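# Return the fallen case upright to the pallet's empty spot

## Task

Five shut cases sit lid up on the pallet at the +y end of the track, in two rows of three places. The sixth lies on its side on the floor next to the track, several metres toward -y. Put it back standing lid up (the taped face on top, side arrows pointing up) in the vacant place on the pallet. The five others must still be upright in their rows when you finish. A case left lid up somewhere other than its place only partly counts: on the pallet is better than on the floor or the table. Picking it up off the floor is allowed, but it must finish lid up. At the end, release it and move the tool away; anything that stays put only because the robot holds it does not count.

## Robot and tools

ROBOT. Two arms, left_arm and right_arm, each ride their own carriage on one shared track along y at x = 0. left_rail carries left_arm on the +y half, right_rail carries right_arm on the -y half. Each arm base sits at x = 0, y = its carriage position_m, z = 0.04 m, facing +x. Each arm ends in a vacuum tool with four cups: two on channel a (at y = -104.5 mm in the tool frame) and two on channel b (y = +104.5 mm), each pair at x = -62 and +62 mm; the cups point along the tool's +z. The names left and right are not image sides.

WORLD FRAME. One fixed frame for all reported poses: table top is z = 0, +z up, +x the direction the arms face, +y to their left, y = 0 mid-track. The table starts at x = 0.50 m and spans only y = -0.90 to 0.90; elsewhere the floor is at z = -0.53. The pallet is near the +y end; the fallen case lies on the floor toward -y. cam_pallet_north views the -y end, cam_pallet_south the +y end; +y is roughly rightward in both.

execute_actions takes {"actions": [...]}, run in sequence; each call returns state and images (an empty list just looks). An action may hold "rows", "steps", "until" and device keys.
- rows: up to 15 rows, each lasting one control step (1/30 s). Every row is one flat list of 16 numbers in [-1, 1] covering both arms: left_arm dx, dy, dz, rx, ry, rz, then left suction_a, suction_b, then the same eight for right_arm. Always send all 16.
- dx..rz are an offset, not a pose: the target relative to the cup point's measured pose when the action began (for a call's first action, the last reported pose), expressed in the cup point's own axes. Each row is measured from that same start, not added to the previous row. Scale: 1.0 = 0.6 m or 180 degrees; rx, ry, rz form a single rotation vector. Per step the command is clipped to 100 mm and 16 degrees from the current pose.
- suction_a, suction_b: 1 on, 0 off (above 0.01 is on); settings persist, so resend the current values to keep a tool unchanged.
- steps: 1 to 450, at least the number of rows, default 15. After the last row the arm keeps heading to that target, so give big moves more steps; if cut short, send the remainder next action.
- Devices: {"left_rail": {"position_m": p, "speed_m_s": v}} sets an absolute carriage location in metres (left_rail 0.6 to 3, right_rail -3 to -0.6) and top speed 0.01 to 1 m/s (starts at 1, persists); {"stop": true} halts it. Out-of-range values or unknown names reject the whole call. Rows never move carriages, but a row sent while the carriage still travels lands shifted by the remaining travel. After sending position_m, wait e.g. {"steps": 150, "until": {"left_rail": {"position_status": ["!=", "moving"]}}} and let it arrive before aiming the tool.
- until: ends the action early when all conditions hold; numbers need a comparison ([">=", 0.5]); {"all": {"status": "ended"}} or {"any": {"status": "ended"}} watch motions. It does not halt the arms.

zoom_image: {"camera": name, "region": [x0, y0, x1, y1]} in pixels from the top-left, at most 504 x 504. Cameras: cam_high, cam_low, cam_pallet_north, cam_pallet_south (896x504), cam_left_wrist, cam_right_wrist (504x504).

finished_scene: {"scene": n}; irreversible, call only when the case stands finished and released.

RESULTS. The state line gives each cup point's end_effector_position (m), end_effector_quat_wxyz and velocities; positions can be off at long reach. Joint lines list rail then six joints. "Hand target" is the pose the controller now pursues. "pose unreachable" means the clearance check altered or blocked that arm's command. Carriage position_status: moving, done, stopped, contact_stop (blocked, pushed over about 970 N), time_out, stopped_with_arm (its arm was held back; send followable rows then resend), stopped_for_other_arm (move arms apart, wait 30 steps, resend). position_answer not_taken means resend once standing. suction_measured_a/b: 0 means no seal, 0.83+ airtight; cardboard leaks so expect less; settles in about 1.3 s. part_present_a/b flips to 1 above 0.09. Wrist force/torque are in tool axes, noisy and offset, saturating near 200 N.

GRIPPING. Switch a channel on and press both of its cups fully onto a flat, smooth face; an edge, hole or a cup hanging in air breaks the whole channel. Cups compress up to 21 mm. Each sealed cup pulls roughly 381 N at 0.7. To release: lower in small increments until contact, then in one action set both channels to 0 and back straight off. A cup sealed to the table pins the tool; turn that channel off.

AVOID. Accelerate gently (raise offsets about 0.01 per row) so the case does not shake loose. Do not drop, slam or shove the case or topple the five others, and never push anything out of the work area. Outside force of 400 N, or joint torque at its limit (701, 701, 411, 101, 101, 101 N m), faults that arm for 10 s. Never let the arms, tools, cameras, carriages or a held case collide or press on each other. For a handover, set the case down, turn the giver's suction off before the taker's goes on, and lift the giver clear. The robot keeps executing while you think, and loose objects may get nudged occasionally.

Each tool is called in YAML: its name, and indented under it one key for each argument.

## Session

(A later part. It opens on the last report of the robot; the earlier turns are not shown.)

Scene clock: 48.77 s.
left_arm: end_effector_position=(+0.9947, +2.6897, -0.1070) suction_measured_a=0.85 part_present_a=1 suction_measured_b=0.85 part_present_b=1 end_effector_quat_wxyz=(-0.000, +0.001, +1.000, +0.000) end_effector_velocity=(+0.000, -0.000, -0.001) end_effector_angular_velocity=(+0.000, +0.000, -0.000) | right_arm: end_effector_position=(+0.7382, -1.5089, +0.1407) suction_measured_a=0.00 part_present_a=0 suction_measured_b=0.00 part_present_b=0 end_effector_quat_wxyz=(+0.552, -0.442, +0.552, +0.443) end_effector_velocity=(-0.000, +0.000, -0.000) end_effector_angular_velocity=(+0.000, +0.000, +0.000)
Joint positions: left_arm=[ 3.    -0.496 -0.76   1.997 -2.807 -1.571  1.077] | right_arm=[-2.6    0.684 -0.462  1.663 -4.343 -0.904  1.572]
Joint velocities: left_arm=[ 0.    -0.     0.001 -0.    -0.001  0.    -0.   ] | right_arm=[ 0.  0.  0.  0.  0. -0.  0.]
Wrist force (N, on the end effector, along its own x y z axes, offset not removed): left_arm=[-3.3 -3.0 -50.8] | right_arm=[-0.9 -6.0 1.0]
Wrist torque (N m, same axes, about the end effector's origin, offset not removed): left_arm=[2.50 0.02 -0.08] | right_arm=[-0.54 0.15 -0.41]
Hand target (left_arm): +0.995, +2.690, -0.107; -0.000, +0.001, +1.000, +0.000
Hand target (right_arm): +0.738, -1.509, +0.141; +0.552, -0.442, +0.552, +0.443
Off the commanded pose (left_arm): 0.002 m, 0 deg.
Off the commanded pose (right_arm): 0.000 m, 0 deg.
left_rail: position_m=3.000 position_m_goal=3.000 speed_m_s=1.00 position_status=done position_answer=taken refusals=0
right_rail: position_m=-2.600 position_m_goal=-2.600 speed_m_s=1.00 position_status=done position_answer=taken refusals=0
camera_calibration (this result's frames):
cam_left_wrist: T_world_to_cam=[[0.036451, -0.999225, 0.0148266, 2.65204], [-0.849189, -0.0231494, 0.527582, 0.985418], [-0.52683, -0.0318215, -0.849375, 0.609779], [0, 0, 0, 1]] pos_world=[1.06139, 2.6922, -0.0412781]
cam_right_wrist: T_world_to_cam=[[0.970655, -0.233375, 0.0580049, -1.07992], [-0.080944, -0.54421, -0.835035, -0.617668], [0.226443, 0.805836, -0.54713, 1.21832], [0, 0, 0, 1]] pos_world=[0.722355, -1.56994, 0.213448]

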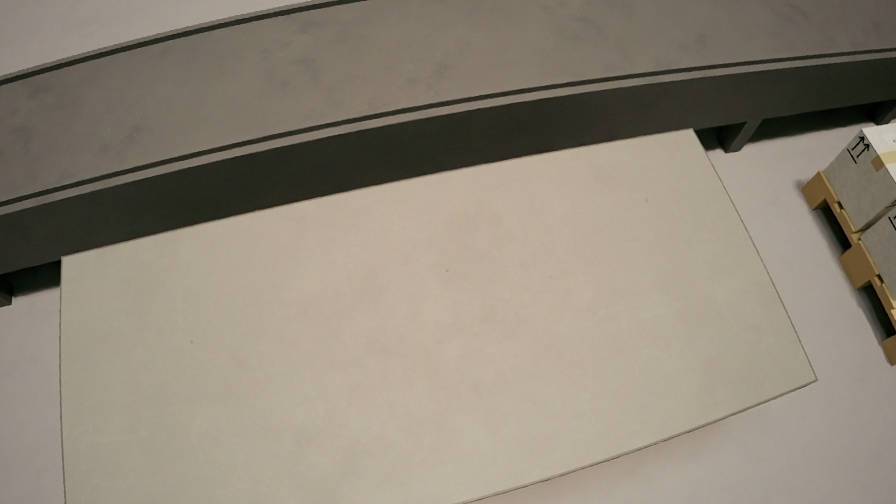

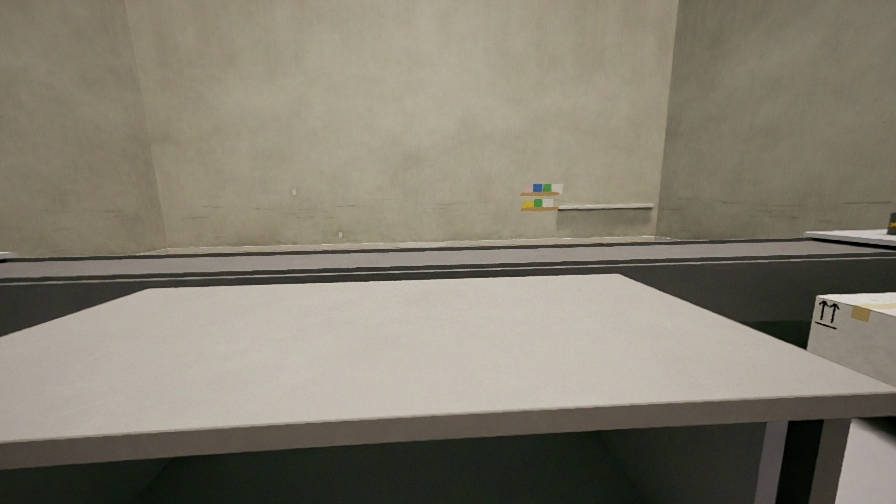

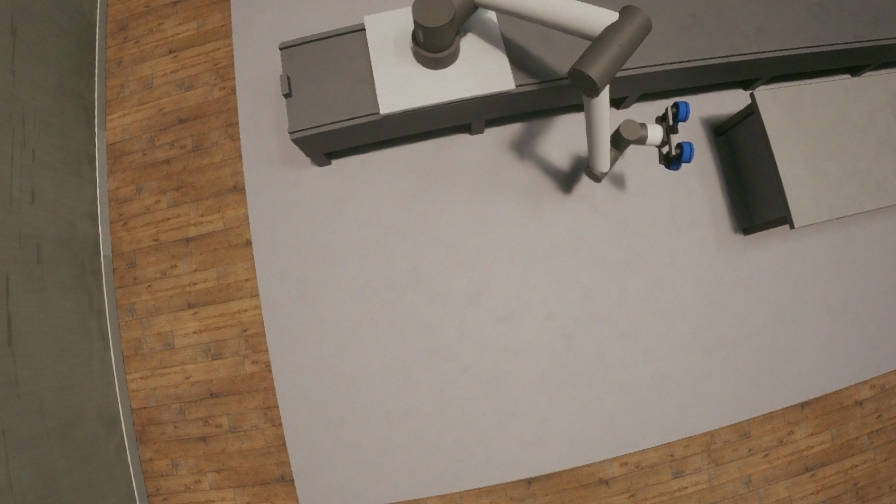

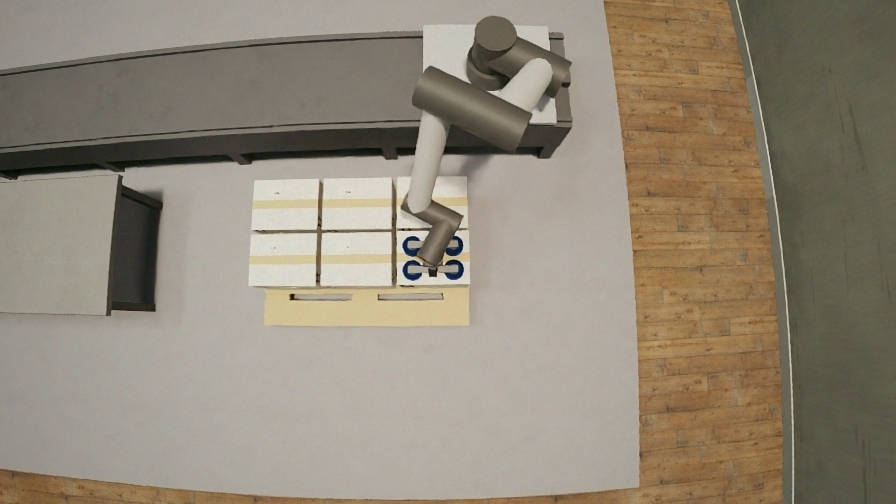

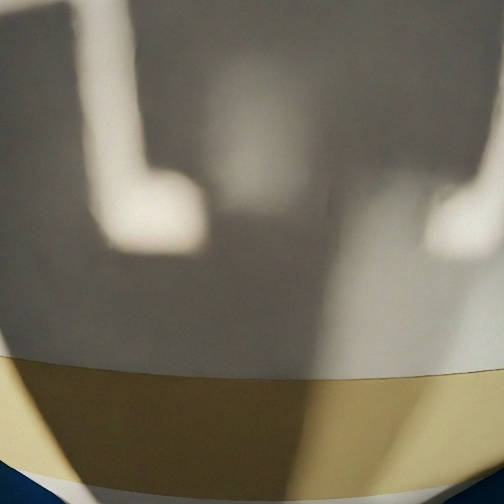

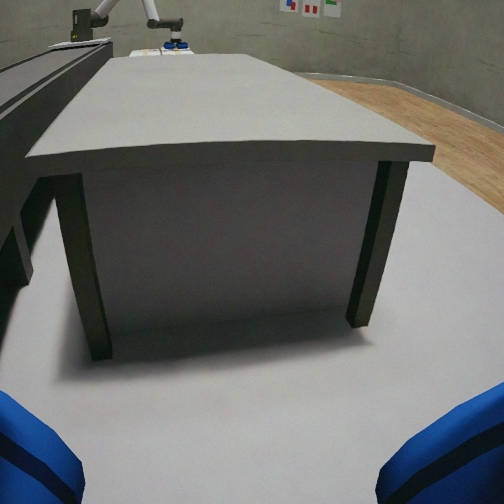

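execute_actions:
  actions:
    - {"rows": [[-0.001,-0.002,0.006,0,0,0,1,1,0,0,0,0,0,0,0,0],[-0.0022,-0.0045,0.012,0,0,0,1,1,0,0,0,0,0,0,0,0],[-0.0022,-0.0045,0.0167,0,0,0,1,1,0,0,0,0,0,0,0,0]], "steps": 3}

Scene clock: 49.50 s.
left_arm: end_effector_position=(+0.9951, +2.6891, -0.1089) suction_measured_a=0.85 part_present_a=1 suction_measured_b=0.85 part_present_b=1 end_effector_quat_wxyz=(-0.000, +0.001, +1.000, +0.000) end_effector_velocity=(+0.006, -0.014, -0.042) end_effector_angular_velocity=(+0.000, +0.000, -0.000) | right_arm: end_effector_position=(+0.7382, -1.5089, +0.1407) suction_measured_a=0.00 part_present_a=0 suction_measured_b=0.00 part_present_b=0 end_effector_quat_wxyz=(+0.552, -0.442, +0.552, +0.443) end_effector_velocity=(+0.000, -0.000, -0.000) end_effector_angular_velocity=(-0.000, +0.000, -0.000)
Joint positions: left_arm=[ 3.    -0.497 -0.757  1.996 -2.809 -1.571  1.076] | right_arm=[-2.6    0.684 -0.462  1.663 -4.343 -0.904  1.572]
Joint velocities: left_arm=[ 0.    -0.009  0.055 -0.023 -0.032 -0.    -0.009] | right_arm=[ 0. -0.  0. -0.  0.  0.  0.]
Wrist force (N, on the end effector, along its own x y z axes, offset not removed): left_arm=[4.8 -3.6 -60.0] | right_arm=[-1.3 -5.3 1.5]
Wrist torque (N m, same axes, about the end effector's origin, offset not removed): left_arm=[2.01 -0.99 0.12] | right_arm=[-0.48 0.19 -0.40]
Hand target (left_arm): +0.996, +2.687, -0.117; -0.000, +0.001, +1.000, +0.000
Hand target (right_arm): +0.738, -1.509, +0.141; +0.552, -0.442, +0.552, +0.443
Off the commanded pose (left_arm): 0.008 m, 0 deg.
Off the commanded pose (right_arm): 0.000 m, 0 deg.
left_rail: position_m=3.000 position_m_goal=3.000 speed_m_s=1.00 position_status=done position_answer=taken refusals=0
right_rail: position_m=-2.600 position_m_goal=-2.600 speed_m_s=1.00 position_status=done position_answer=taken refusals=0
camera_calibration (this result's frames):
cam_left_wrist: T_world_to_cam=[[0.0364621, -0.999225, 0.0148279, 2.65139], [-0.849216, -0.0231599, 0.527537, 0.986754], [-0.526785, -0.0318272, -0.849402, 0.608286], [0, 0, 0, 1]] pos_world=[1.06173, 2.69155, -0.0431849]
cam_right_wrist: T_world_to_cam=[[0.970655, -0.233375, 0.0580047, -1.07992], [-0.0809442, -0.54421, -0.835035, -0.617669], [0.226443, 0.805836, -0.54713, 1.21832], [0, 0, 0, 1]] pos_world=[0.722356, -1.56994, 0.213448]

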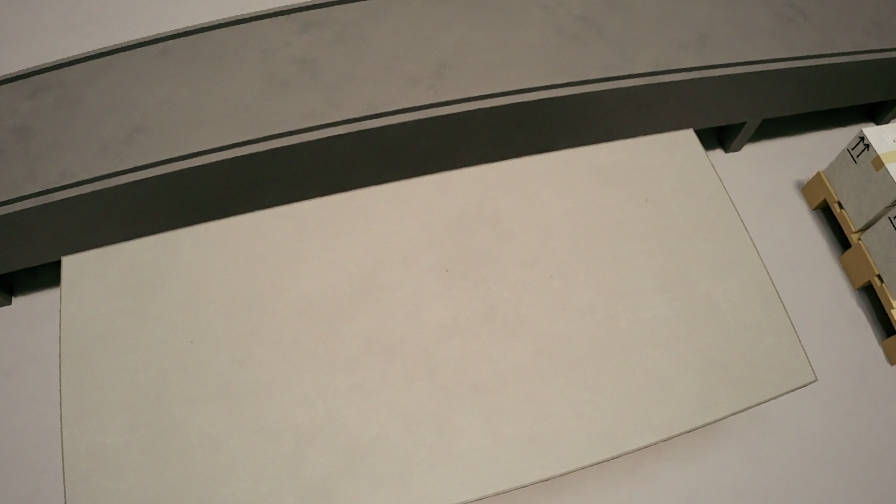

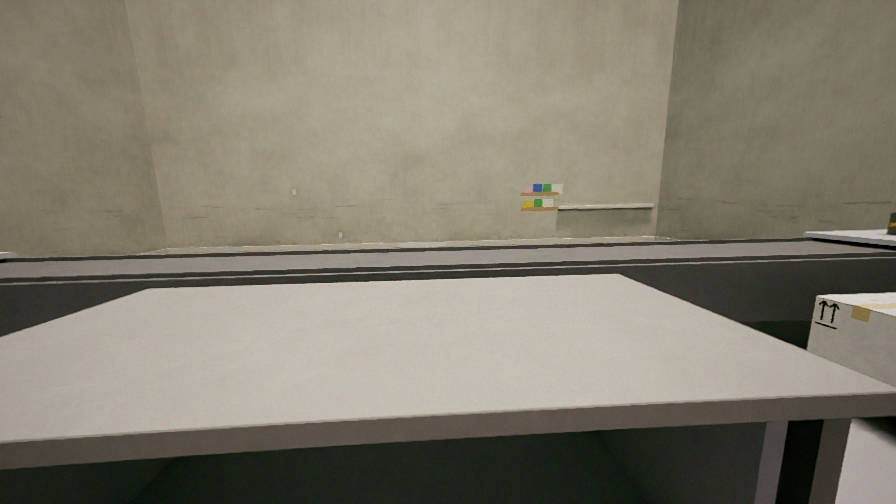

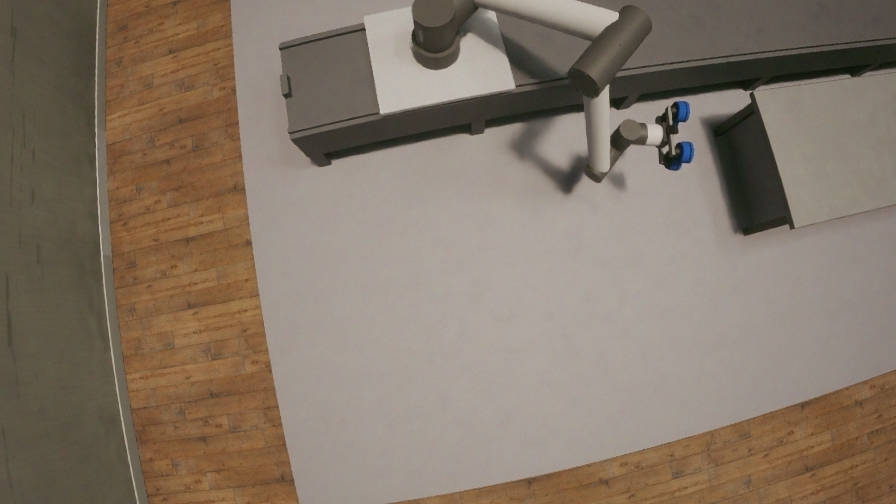

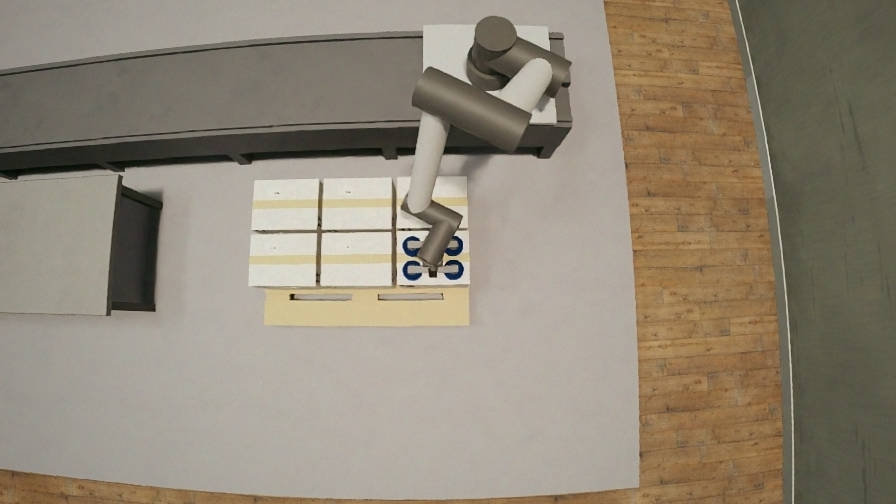

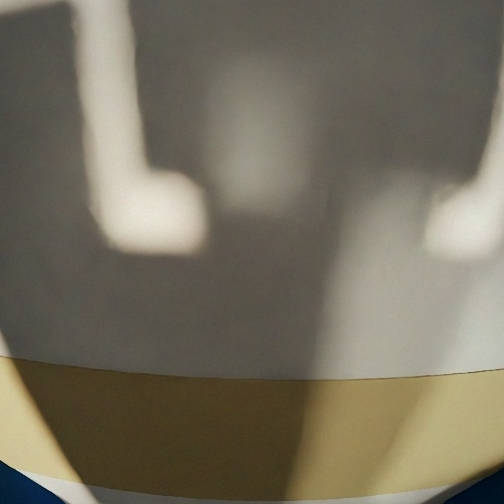

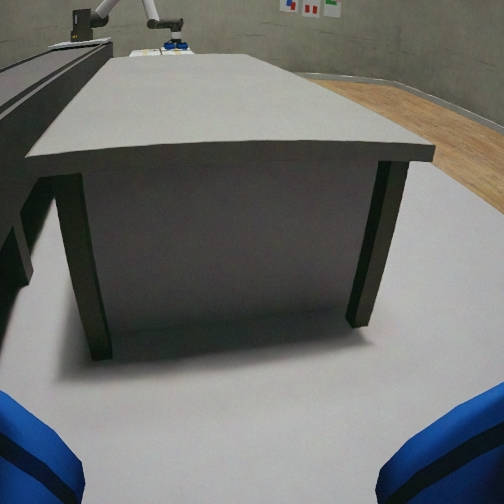

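execute_actions:
  actions: []

Scene clock: 50.00 s.
left_arm: end_effector_position=(+0.9959, +2.6871, -0.1168) suction_measured_a=0.85 part_present_a=1 suction_measured_b=0.85 part_present_b=1 end_effector_quat_wxyz=(-0.000, +0.001, +1.000, +0.000) end_effector_velocity=(+0.000, -0.000, -0.001) end_effector_angular_velocity=(-0.000, -0.000, +0.000) | right_arm: end_effector_position=(+0.7382, -1.5089, +0.1407) suction_measured_a=0.00 part_present_a=0 suction_measured_b=0.00 part_present_b=0 end_effector_quat_wxyz=(+0.552, -0.442, +0.552, +0.443) end_effector_velocity=(-0.000, +0.000, +0.000) end_effector_angular_velocity=(+0.000, -0.000, -0.000)
Joint positions: left_arm=[ 3.    -0.498 -0.747  1.993 -2.815 -1.571  1.075] | right_arm=[-2.6    0.684 -0.462  1.663 -4.343 -0.904  1.572]
Joint velocities: left_arm=[ 0.    -0.     0.001 -0.001 -0.001 -0.    -0.   ] | right_arm=[ 0.  0. -0.  0. -0. -0.  0.]
Wrist force (N, on the end effector, along its own x y z axes, offset not removed): left_arm=[-10.4 -7.7 -54.3] | right_arm=[-0.2 -4.8 1.0]
Wrist torque (N m, same axes, about the end effector's origin, offset not removed): left_arm=[2.08 0.94 -0.09] | right_arm=[-0.45 0.01 -0.42]
Hand target (left_arm): +0.996, +2.687, -0.117; -0.000, +0.001, +1.000, +0.000
Hand target (right_arm): +0.738, -1.509, +0.141; +0.552, -0.442, +0.552, +0.443
Off the commanded pose (left_arm): 0.000 m, 0 deg.
Off the commanded pose (right_arm): 0.000 m, 0 deg.
left_rail: position_m=3.000 position_m_goal=3.000 speed_m_s=1.00 position_status=done position_answer=taken refusals=0
right_rail: position_m=-2.600 position_m_goal=-2.600 speed_m_s=1.00 position_status=done position_answer=taken refusals=0
camera_calibration (this result's frames):
cam_left_wrist: T_world_to_cam=[[0.0364456, -0.999226, 0.0147839, 2.64954], [-0.849177, -0.0231667, 0.527599, 0.991592], [-0.526849, -0.0317828, -0.849365, 0.60192], [0, 0, 0, 1]] pos_world=[1.06259, 2.68959, -0.0510835]
cam_right_wrist: T_world_to_cam=[[0.970655, -0.233375, 0.0580047, -1.07992], [-0.0809442, -0.54421, -0.835035, -0.617668], [0.226443, 0.805836, -0.54713, 1.21832], [0, 0, 0, 1]] pos_world=[0.722356, -1.56994, 0.213448]

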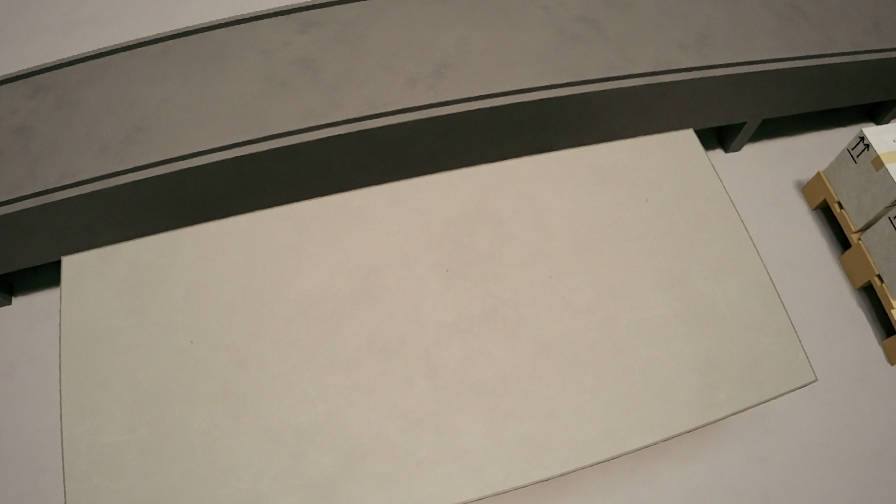

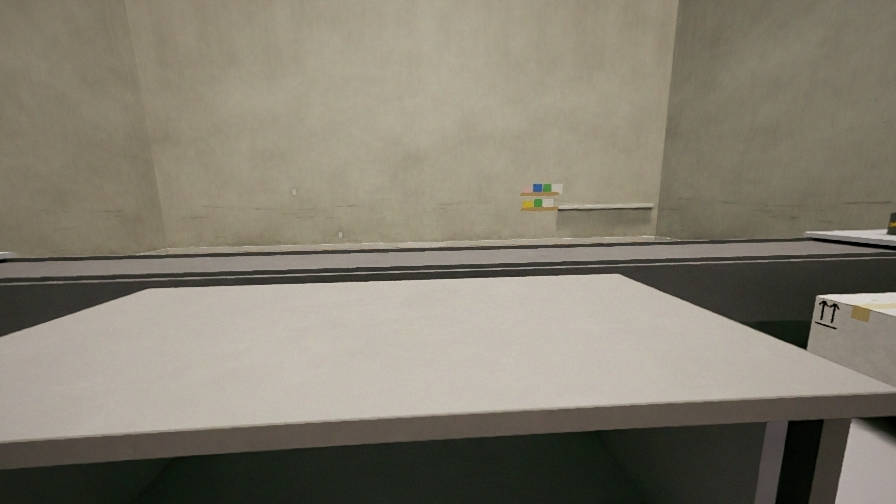

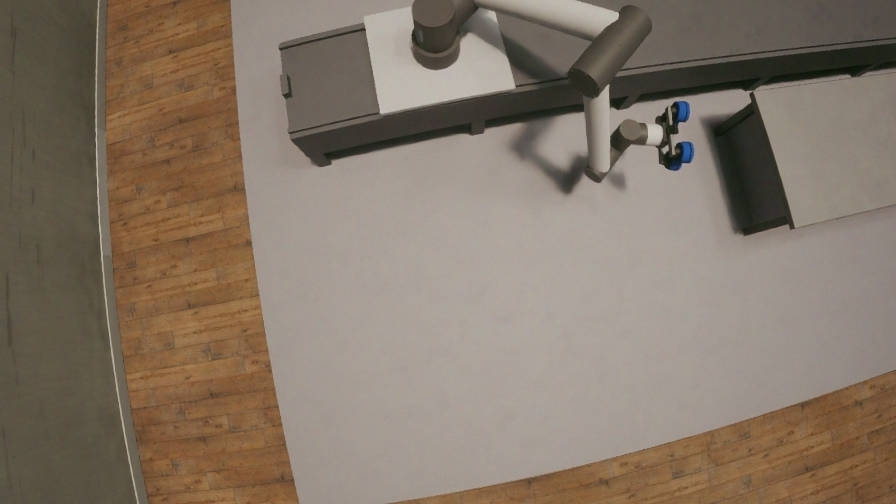

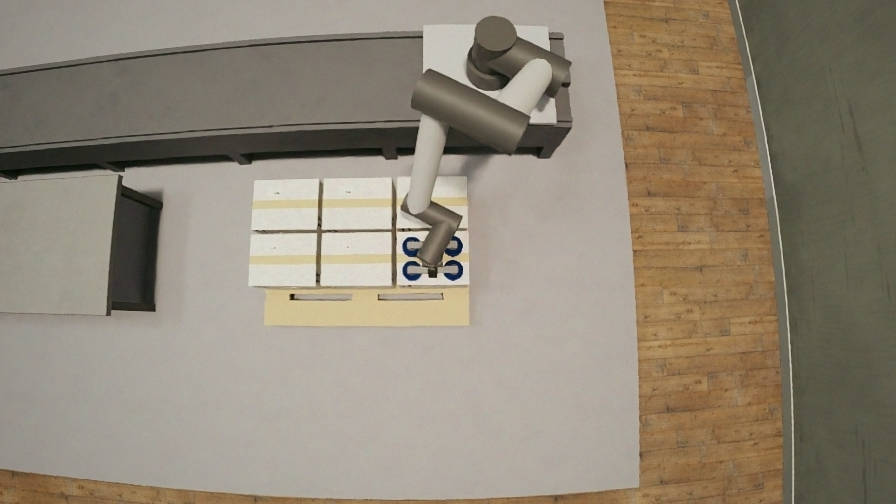

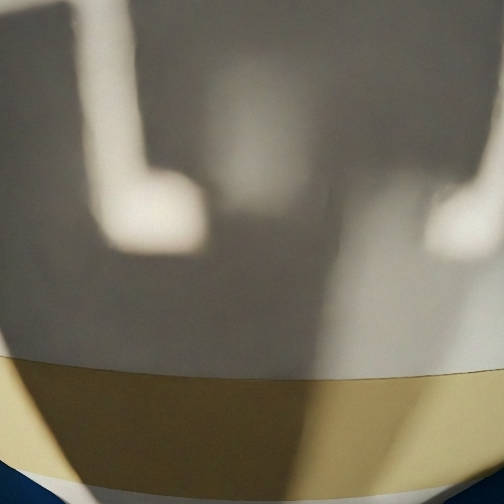

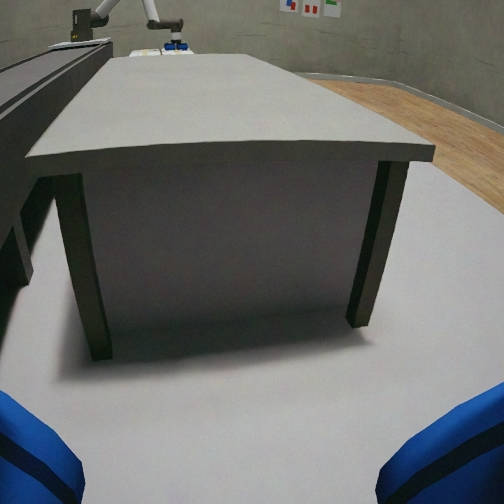

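No contact yet (Fz −54). Step 3 mm further.

execute_actions:
  actions:
    - {"rows": [[0,0,0.0053,0,0,0,1,1,0,0,0,0,0,0,0,0]], "steps": 1}

Scene clock: 50.63 s.
left_arm: end_effector_position=(+0.9959, +2.6871, -0.1170) suction_measured_a=0.85 part_present_a=1 suction_measured_b=0.85 part_present_b=1 end_effector_quat_wxyz=(-0.000, +0.001, +1.000, +0.000) end_effector_velocity=(+0.000, -0.000, -0.006) end_effector_angular_velocity=(-0.000, -0.000, +0.000) | right_arm: end_effector_position=(+0.7382, -1.5089, +0.1407) suction_measured_a=0.00 part_present_a=0 suction_measured_b=0.00 part_present_b=0 end_effector_quat_wxyz=(+0.552, -0.442, +0.552, +0.443) end_effector_velocity=(+0.000, +0.000, +0.000) end_effector_angular_velocity=(+0.000, -0.000, +0.000)
Joint positions: left_arm=[ 3.    -0.498 -0.747  1.992 -2.815 -1.571  1.075] | right_arm=[-2.6    0.684 -0.462  1.663 -4.343 -0.904  1.572]
Joint velocities: left_arm=[ 0.    -0.     0.008 -0.001 -0.007 -0.    -0.   ] | right_arm=[ 0. -0. -0.  0.  0.  0.  0.]
Wrist force (N, on the end effector, along its own x y z axes, offset not removed): left_arm=[0.6 -6.4 -47.2] | right_arm=[-0.6 -4.0 0.7]
Wrist torque (N m, same axes, about the end effector's origin, offset not removed): left_arm=[2.17 -0.21 0.05] | right_arm=[-0.25 0.12 -0.36]
Hand target (left_arm): +0.996, +2.687, -0.120; -0.000, +0.001, +1.000, +0.000
Hand target (right_arm): +0.738, -1.509, +0.141; +0.552, -0.442, +0.552, +0.443
Off the commanded pose (left_arm): 0.003 m, 0 deg.
Off the commanded pose (right_arm): 0.000 m, 0 deg.
left_rail: position_m=3.000 position_m_goal=3.000 speed_m_s=1.00 position_status=done position_answer=taken refusals=0
right_rail: position_m=-2.600 position_m_goal=-2.600 speed_m_s=1.00 position_status=done position_answer=taken refusals=0
camera_calibration (this result's frames):
cam_left_wrist: T_world_to_cam=[[0.0364453, -0.999226, 0.0148022, 2.6495], [-0.849171, -0.0231564, 0.527611, 0.991676], [-0.52686, -0.0317985, -0.849357, 0.601802], [0, 0, 0, 1]] pos_world=[1.06261, 2.68955, -0.0512924]
cam_right_wrist: T_world_to_cam=[[0.970655, -0.233375, 0.0580048, -1.07992], [-0.0809441, -0.54421, -0.835035, -0.617668], [0.226443, 0.805836, -0.54713, 1.21832], [0, 0, 0, 1]] pos_world=[0.722355, -1.56994, 0.213448]

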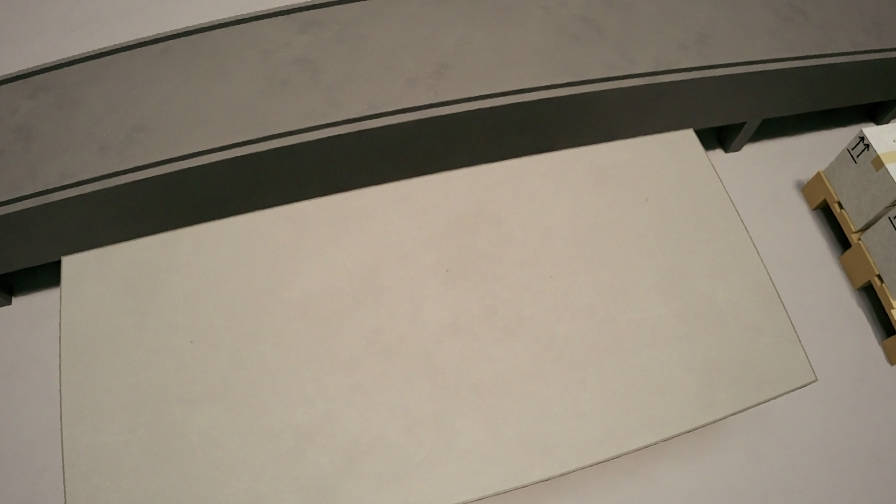

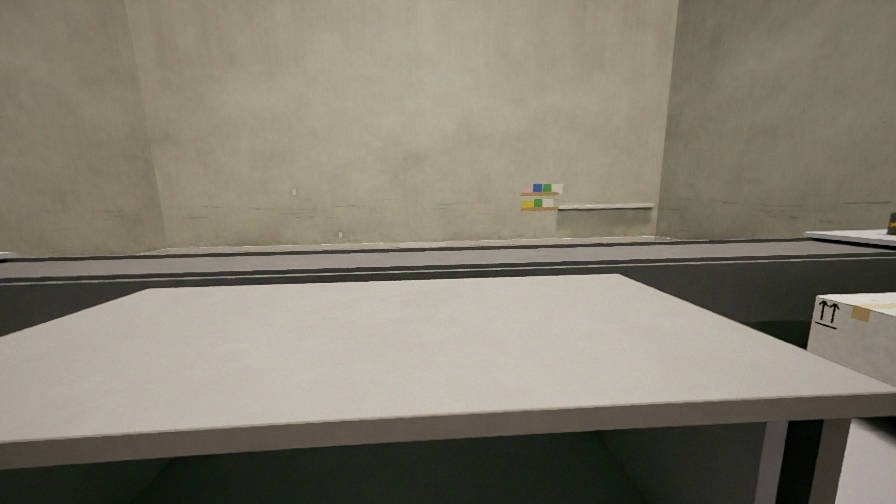

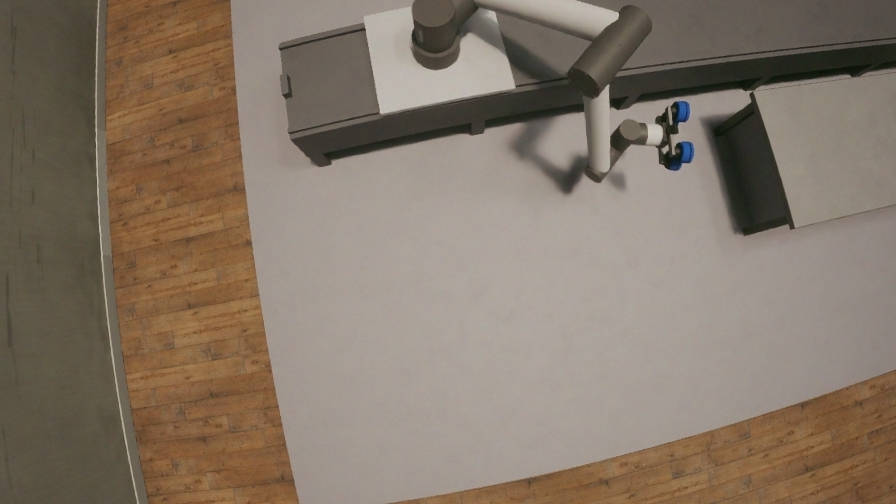

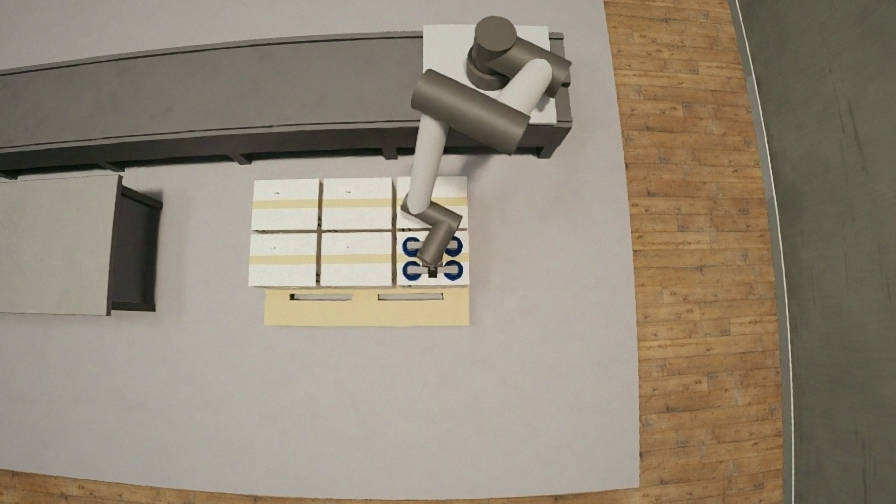

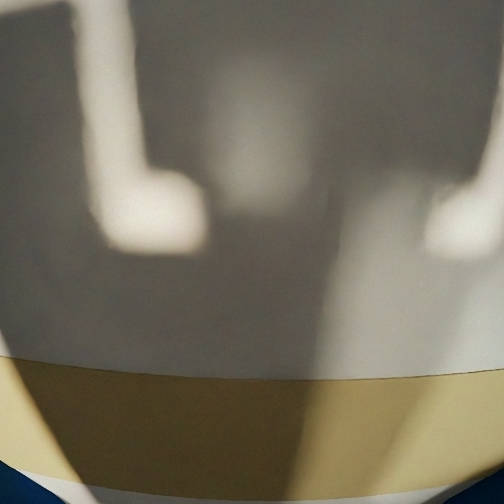

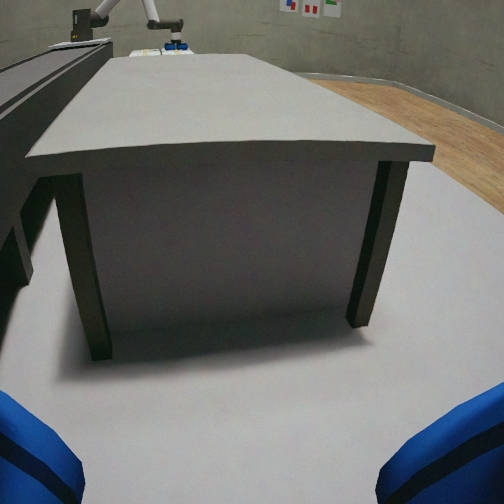

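execute_actions:
  actions: []

Scene clock: 50.97 s.
left_arm: end_effector_position=(+0.9959, +2.6871, -0.1197) suction_measured_a=0.85 part_present_a=1 suction_measured_b=0.85 part_present_b=1 end_effector_quat_wxyz=(-0.000, +0.001, +1.000, +0.000) end_effector_velocity=(+0.000, -0.000, -0.002) end_effector_angular_velocity=(-0.000, -0.000, -0.000) | right_arm: end_effector_position=(+0.7382, -1.5089, +0.1407) suction_measured_a=0.00 part_present_a=0 suction_measured_b=0.00 part_present_b=0 end_effector_quat_wxyz=(+0.552, -0.442, +0.552, +0.443) end_effector_velocity=(-0.000, -0.000, -0.000) end_effector_angular_velocity=(-0.000, +0.000, +0.000)
Joint positions: left_arm=[ 3.    -0.498 -0.744  1.992 -2.818 -1.571  1.075] | right_arm=[-2.6    0.684 -0.462  1.663 -4.343 -0.904  1.572]
Joint velocities: left_arm=[ 0.     0.     0.002 -0.    -0.002  0.     0.   ] | right_arm=[ 0. -0.  0. -0.  0.  0.  0.]
Wrist force (N, on the end effector, along its own x y z axes, offset not removed): left_arm=[-4.0 -5.6 -44.3] | right_arm=[-2.7 -5.1 1.2]
Wrist torque (N m, same axes, about the end effector's origin, offset not removed): left_arm=[2.24 0.24 -0.07] | right_arm=[-0.44 0.45 -0.38]
Hand target (left_arm): +0.996, +2.687, -0.120; -0.000, +0.001, +1.000, +0.000
Hand target (right_arm): +0.738, -1.509, +0.141; +0.552, -0.442, +0.552, +0.443
Off the commanded pose (left_arm): 0.000 m, 0 deg.
Off the commanded pose (right_arm): 0.000 m, 0 deg.
left_rail: position_m=3.000 position_m_goal=3.000 speed_m_s=1.00 position_status=done position_answer=taken refusals=0
right_rail: position_m=-2.600 position_m_goal=-2.600 speed_m_s=1.00 position_status=done position_answer=taken refusals=0
camera_calibration (this result's frames):
cam_left_wrist: T_world_to_cam=[[0.0364456, -0.999226, 0.0147981, 2.64956], [-0.84916, -0.0231582, 0.527627, 0.993092], [-0.526876, -0.0317957, -0.849347, 0.599471], [0, 0, 0, 1]] pos_world=[1.06258, 2.68956, -0.0540324]
cam_right_wrist: T_world_to_cam=[[0.970655, -0.233375, 0.0580048, -1.07992], [-0.0809441, -0.54421, -0.835035, -0.617668], [0.226443, 0.805836, -0.54713, 1.21832], [0, 0, 0, 1]] pos_world=[0.722355, -1.56994, 0.213448]

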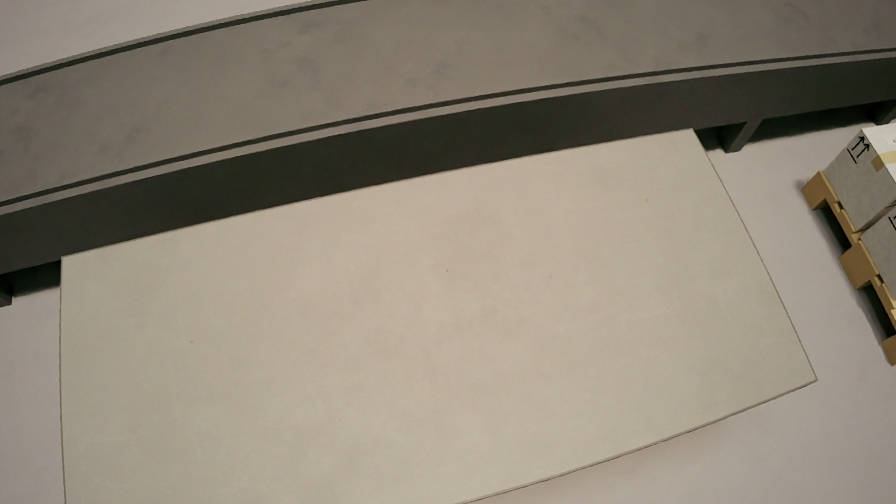

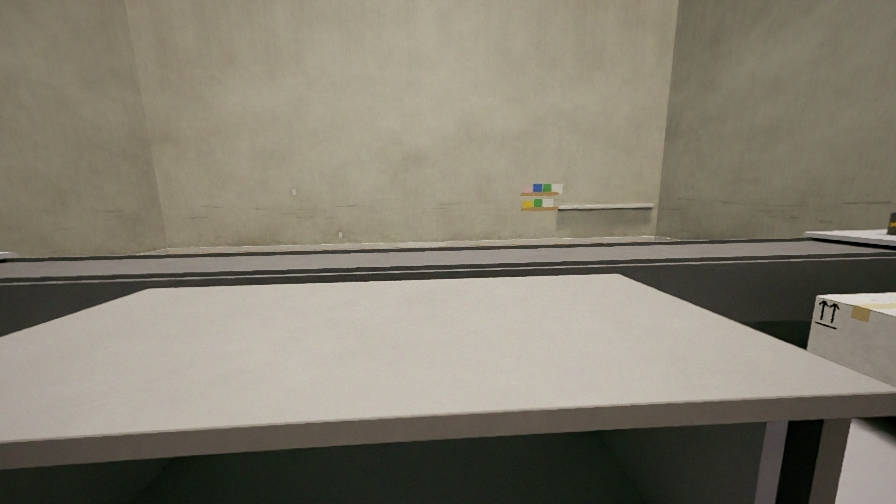

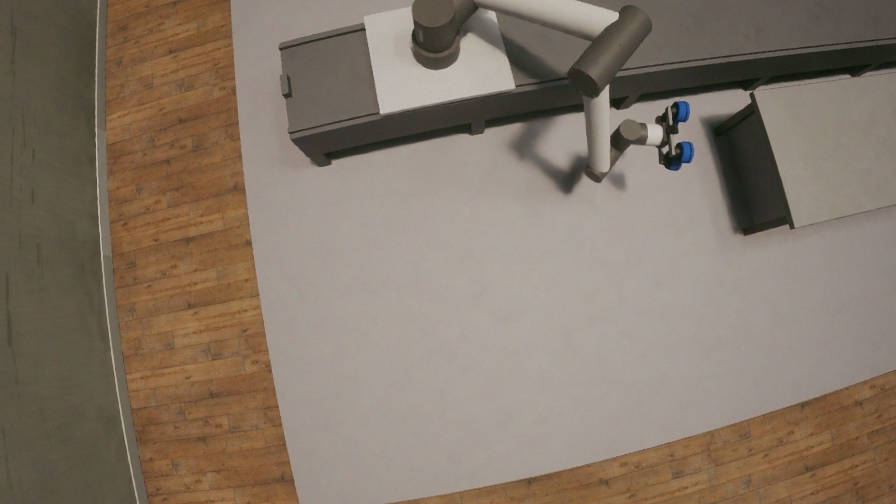

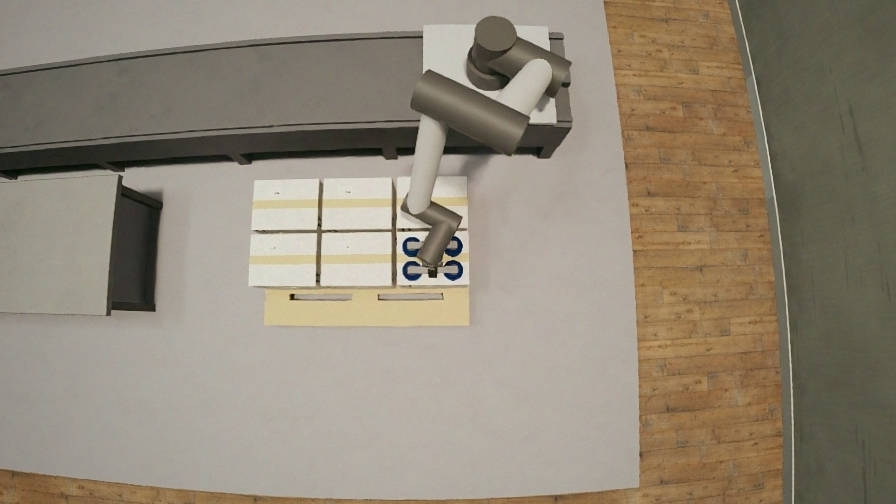

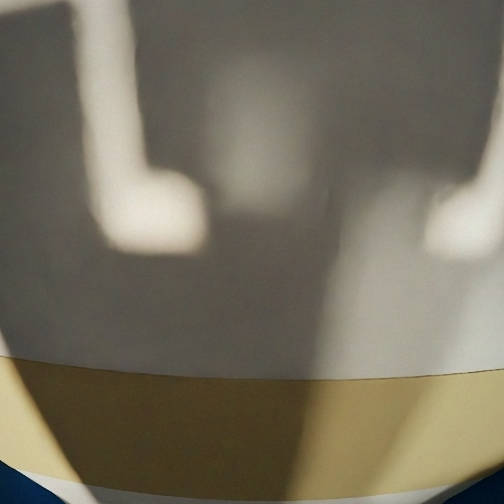

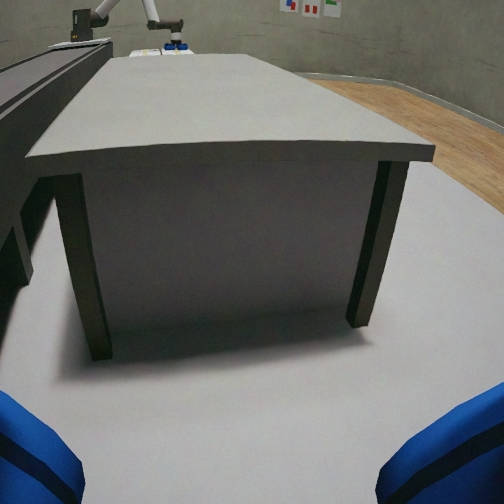

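Still free. Next step to about −0.1227.

execute_actions:
  actions:
    - {"rows": [[0,0,0.005,0,0,0,1,1,0,0,0,0,0,0,0,0]], "steps": 1}

Scene clock: 51.13 s.
left_arm: end_effector_position=(+0.9959, +2.6871, -0.1200) suction_measured_a=0.85 part_present_a=1 suction_measured_b=0.85 part_present_b=1 end_effector_quat_wxyz=(-0.000, +0.001, +1.000, +0.000) end_effector_velocity=(+0.000, -0.000, -0.006) end_effector_angular_velocity=(-0.000, -0.000, +0.000) | right_arm: end_effector_position=(+0.7382, -1.5089, +0.1407) suction_measured_a=0.00 part_present_a=0 suction_measured_b=0.00 part_present_b=0 end_effector_quat_wxyz=(+0.552, -0.442, +0.552, +0.443) end_effector_velocity=(+0.000, -0.000, -0.000) end_effector_angular_velocity=(-0.000, +0.000, -0.000)
Joint positions: left_arm=[ 3.    -0.498 -0.743  1.992 -2.818 -1.571  1.075] | right_arm=[-2.6    0.684 -0.462  1.663 -4.343 -0.904  1.572]
Joint velocities: left_arm=[ 0.     0.     0.008 -0.001 -0.007  0.    -0.   ] | right_arm=[ 0. -0.  0. -0.  0.  0.  0.]
Wrist force (N, on the end effector, along its own x y z axes, offset not removed): left_arm=[-1.0 -9.6 -53.9] | right_arm=[-1.6 -3.4 1.0]
Wrist torque (N m, same axes, about the end effector's origin, offset not removed): left_arm=[1.42 -0.12 0.13] | right_arm=[-0.24 0.25 -0.37]
Hand target (left_arm): +0.996, +2.687, -0.123; -0.000, +0.001, +1.000, +0.000
Hand target (right_arm): +0.738, -1.509, +0.141; +0.552, -0.442, +0.552, +0.443
Off the commanded pose (left_arm): 0.003 m, 0 deg.
Off the commanded pose (right_arm): 0.000 m, 0 deg.
left_rail: position_m=3.000 position_m_goal=3.000 speed_m_s=1.00 position_status=done position_answer=taken refusals=0
right_rail: position_m=-2.600 position_m_goal=-2.600 speed_m_s=1.00 position_status=done position_answer=taken refusals=0
camera_calibration (this result's frames):
cam_left_wrist: T_world_to_cam=[[0.0364457, -0.999226, 0.0148023, 2.64956], [-0.849164, -0.0231563, 0.527621, 0.993207], [-0.52687, -0.0317992, -0.849351, 0.59929], [0, 0, 0, 1]] pos_world=[1.06258, 2.68956, -0.0542492]
cam_right_wrist: T_world_to_cam=[[0.970655, -0.233375, 0.0580048, -1.07992], [-0.0809441, -0.54421, -0.835035, -0.617668], [0.226443, 0.805836, -0.54713, 1.21832], [0, 0, 0, 1]] pos_world=[0.722356, -1.56994, 0.213448]

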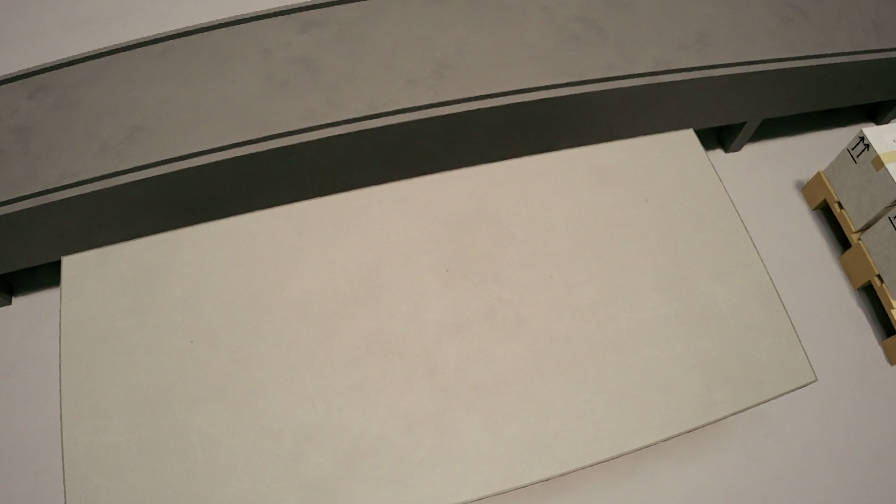

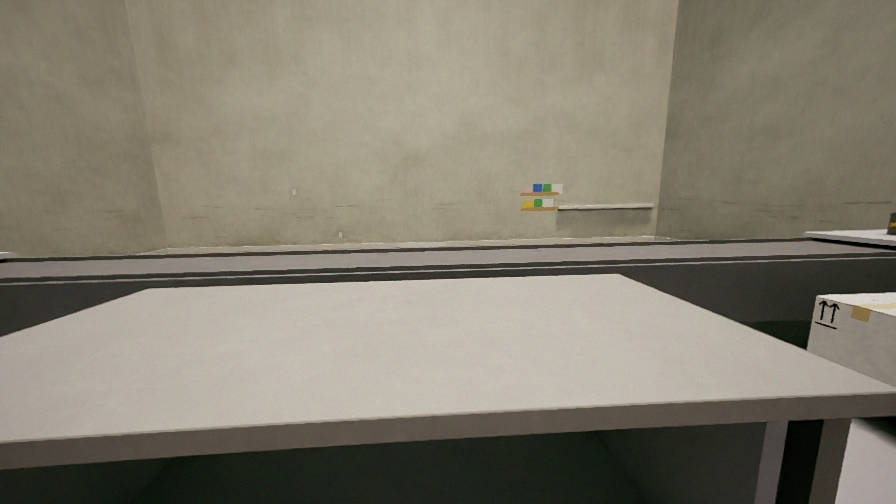

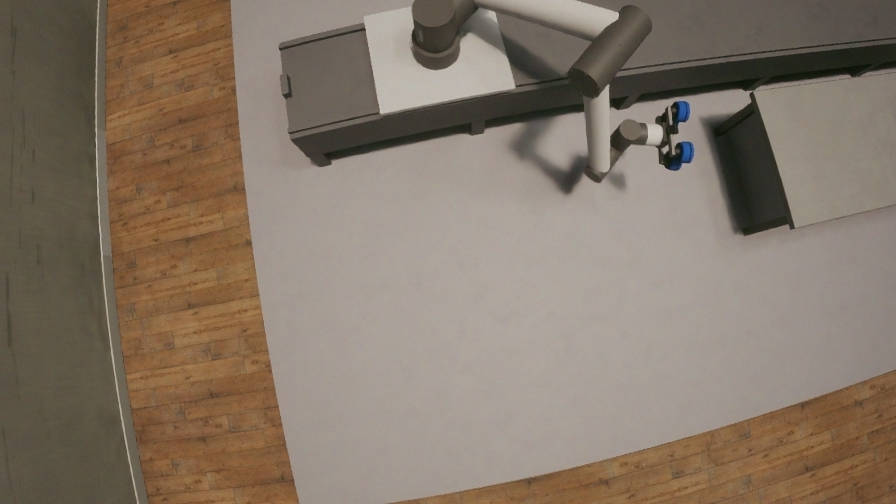

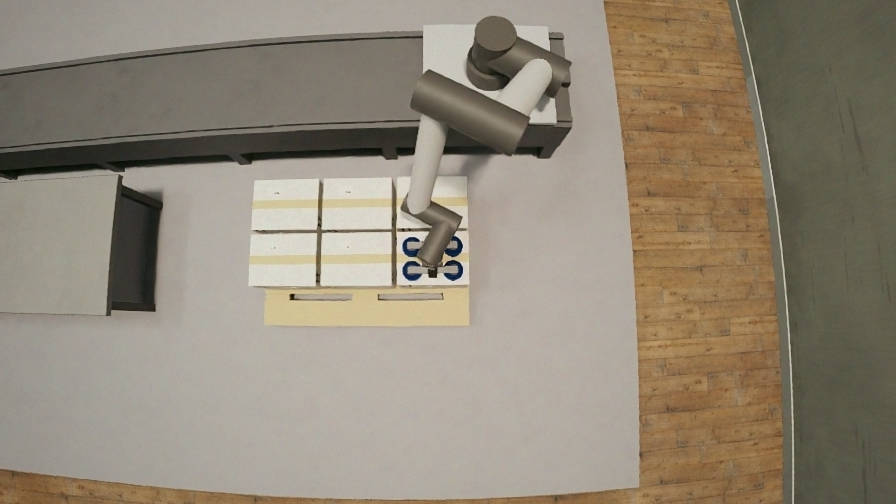

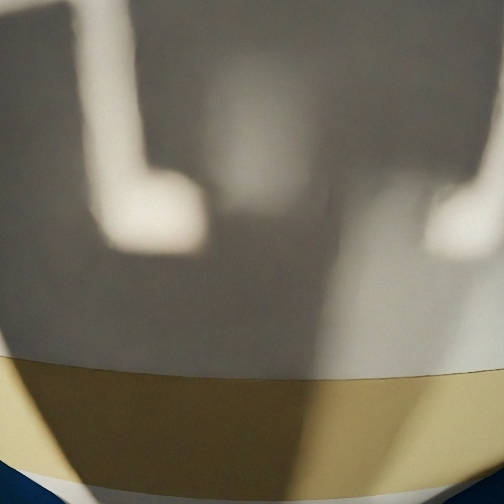

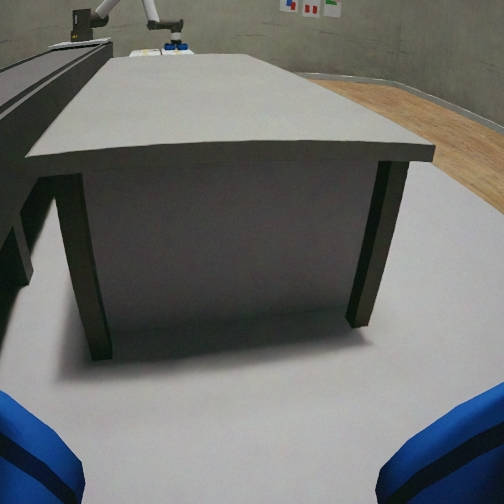

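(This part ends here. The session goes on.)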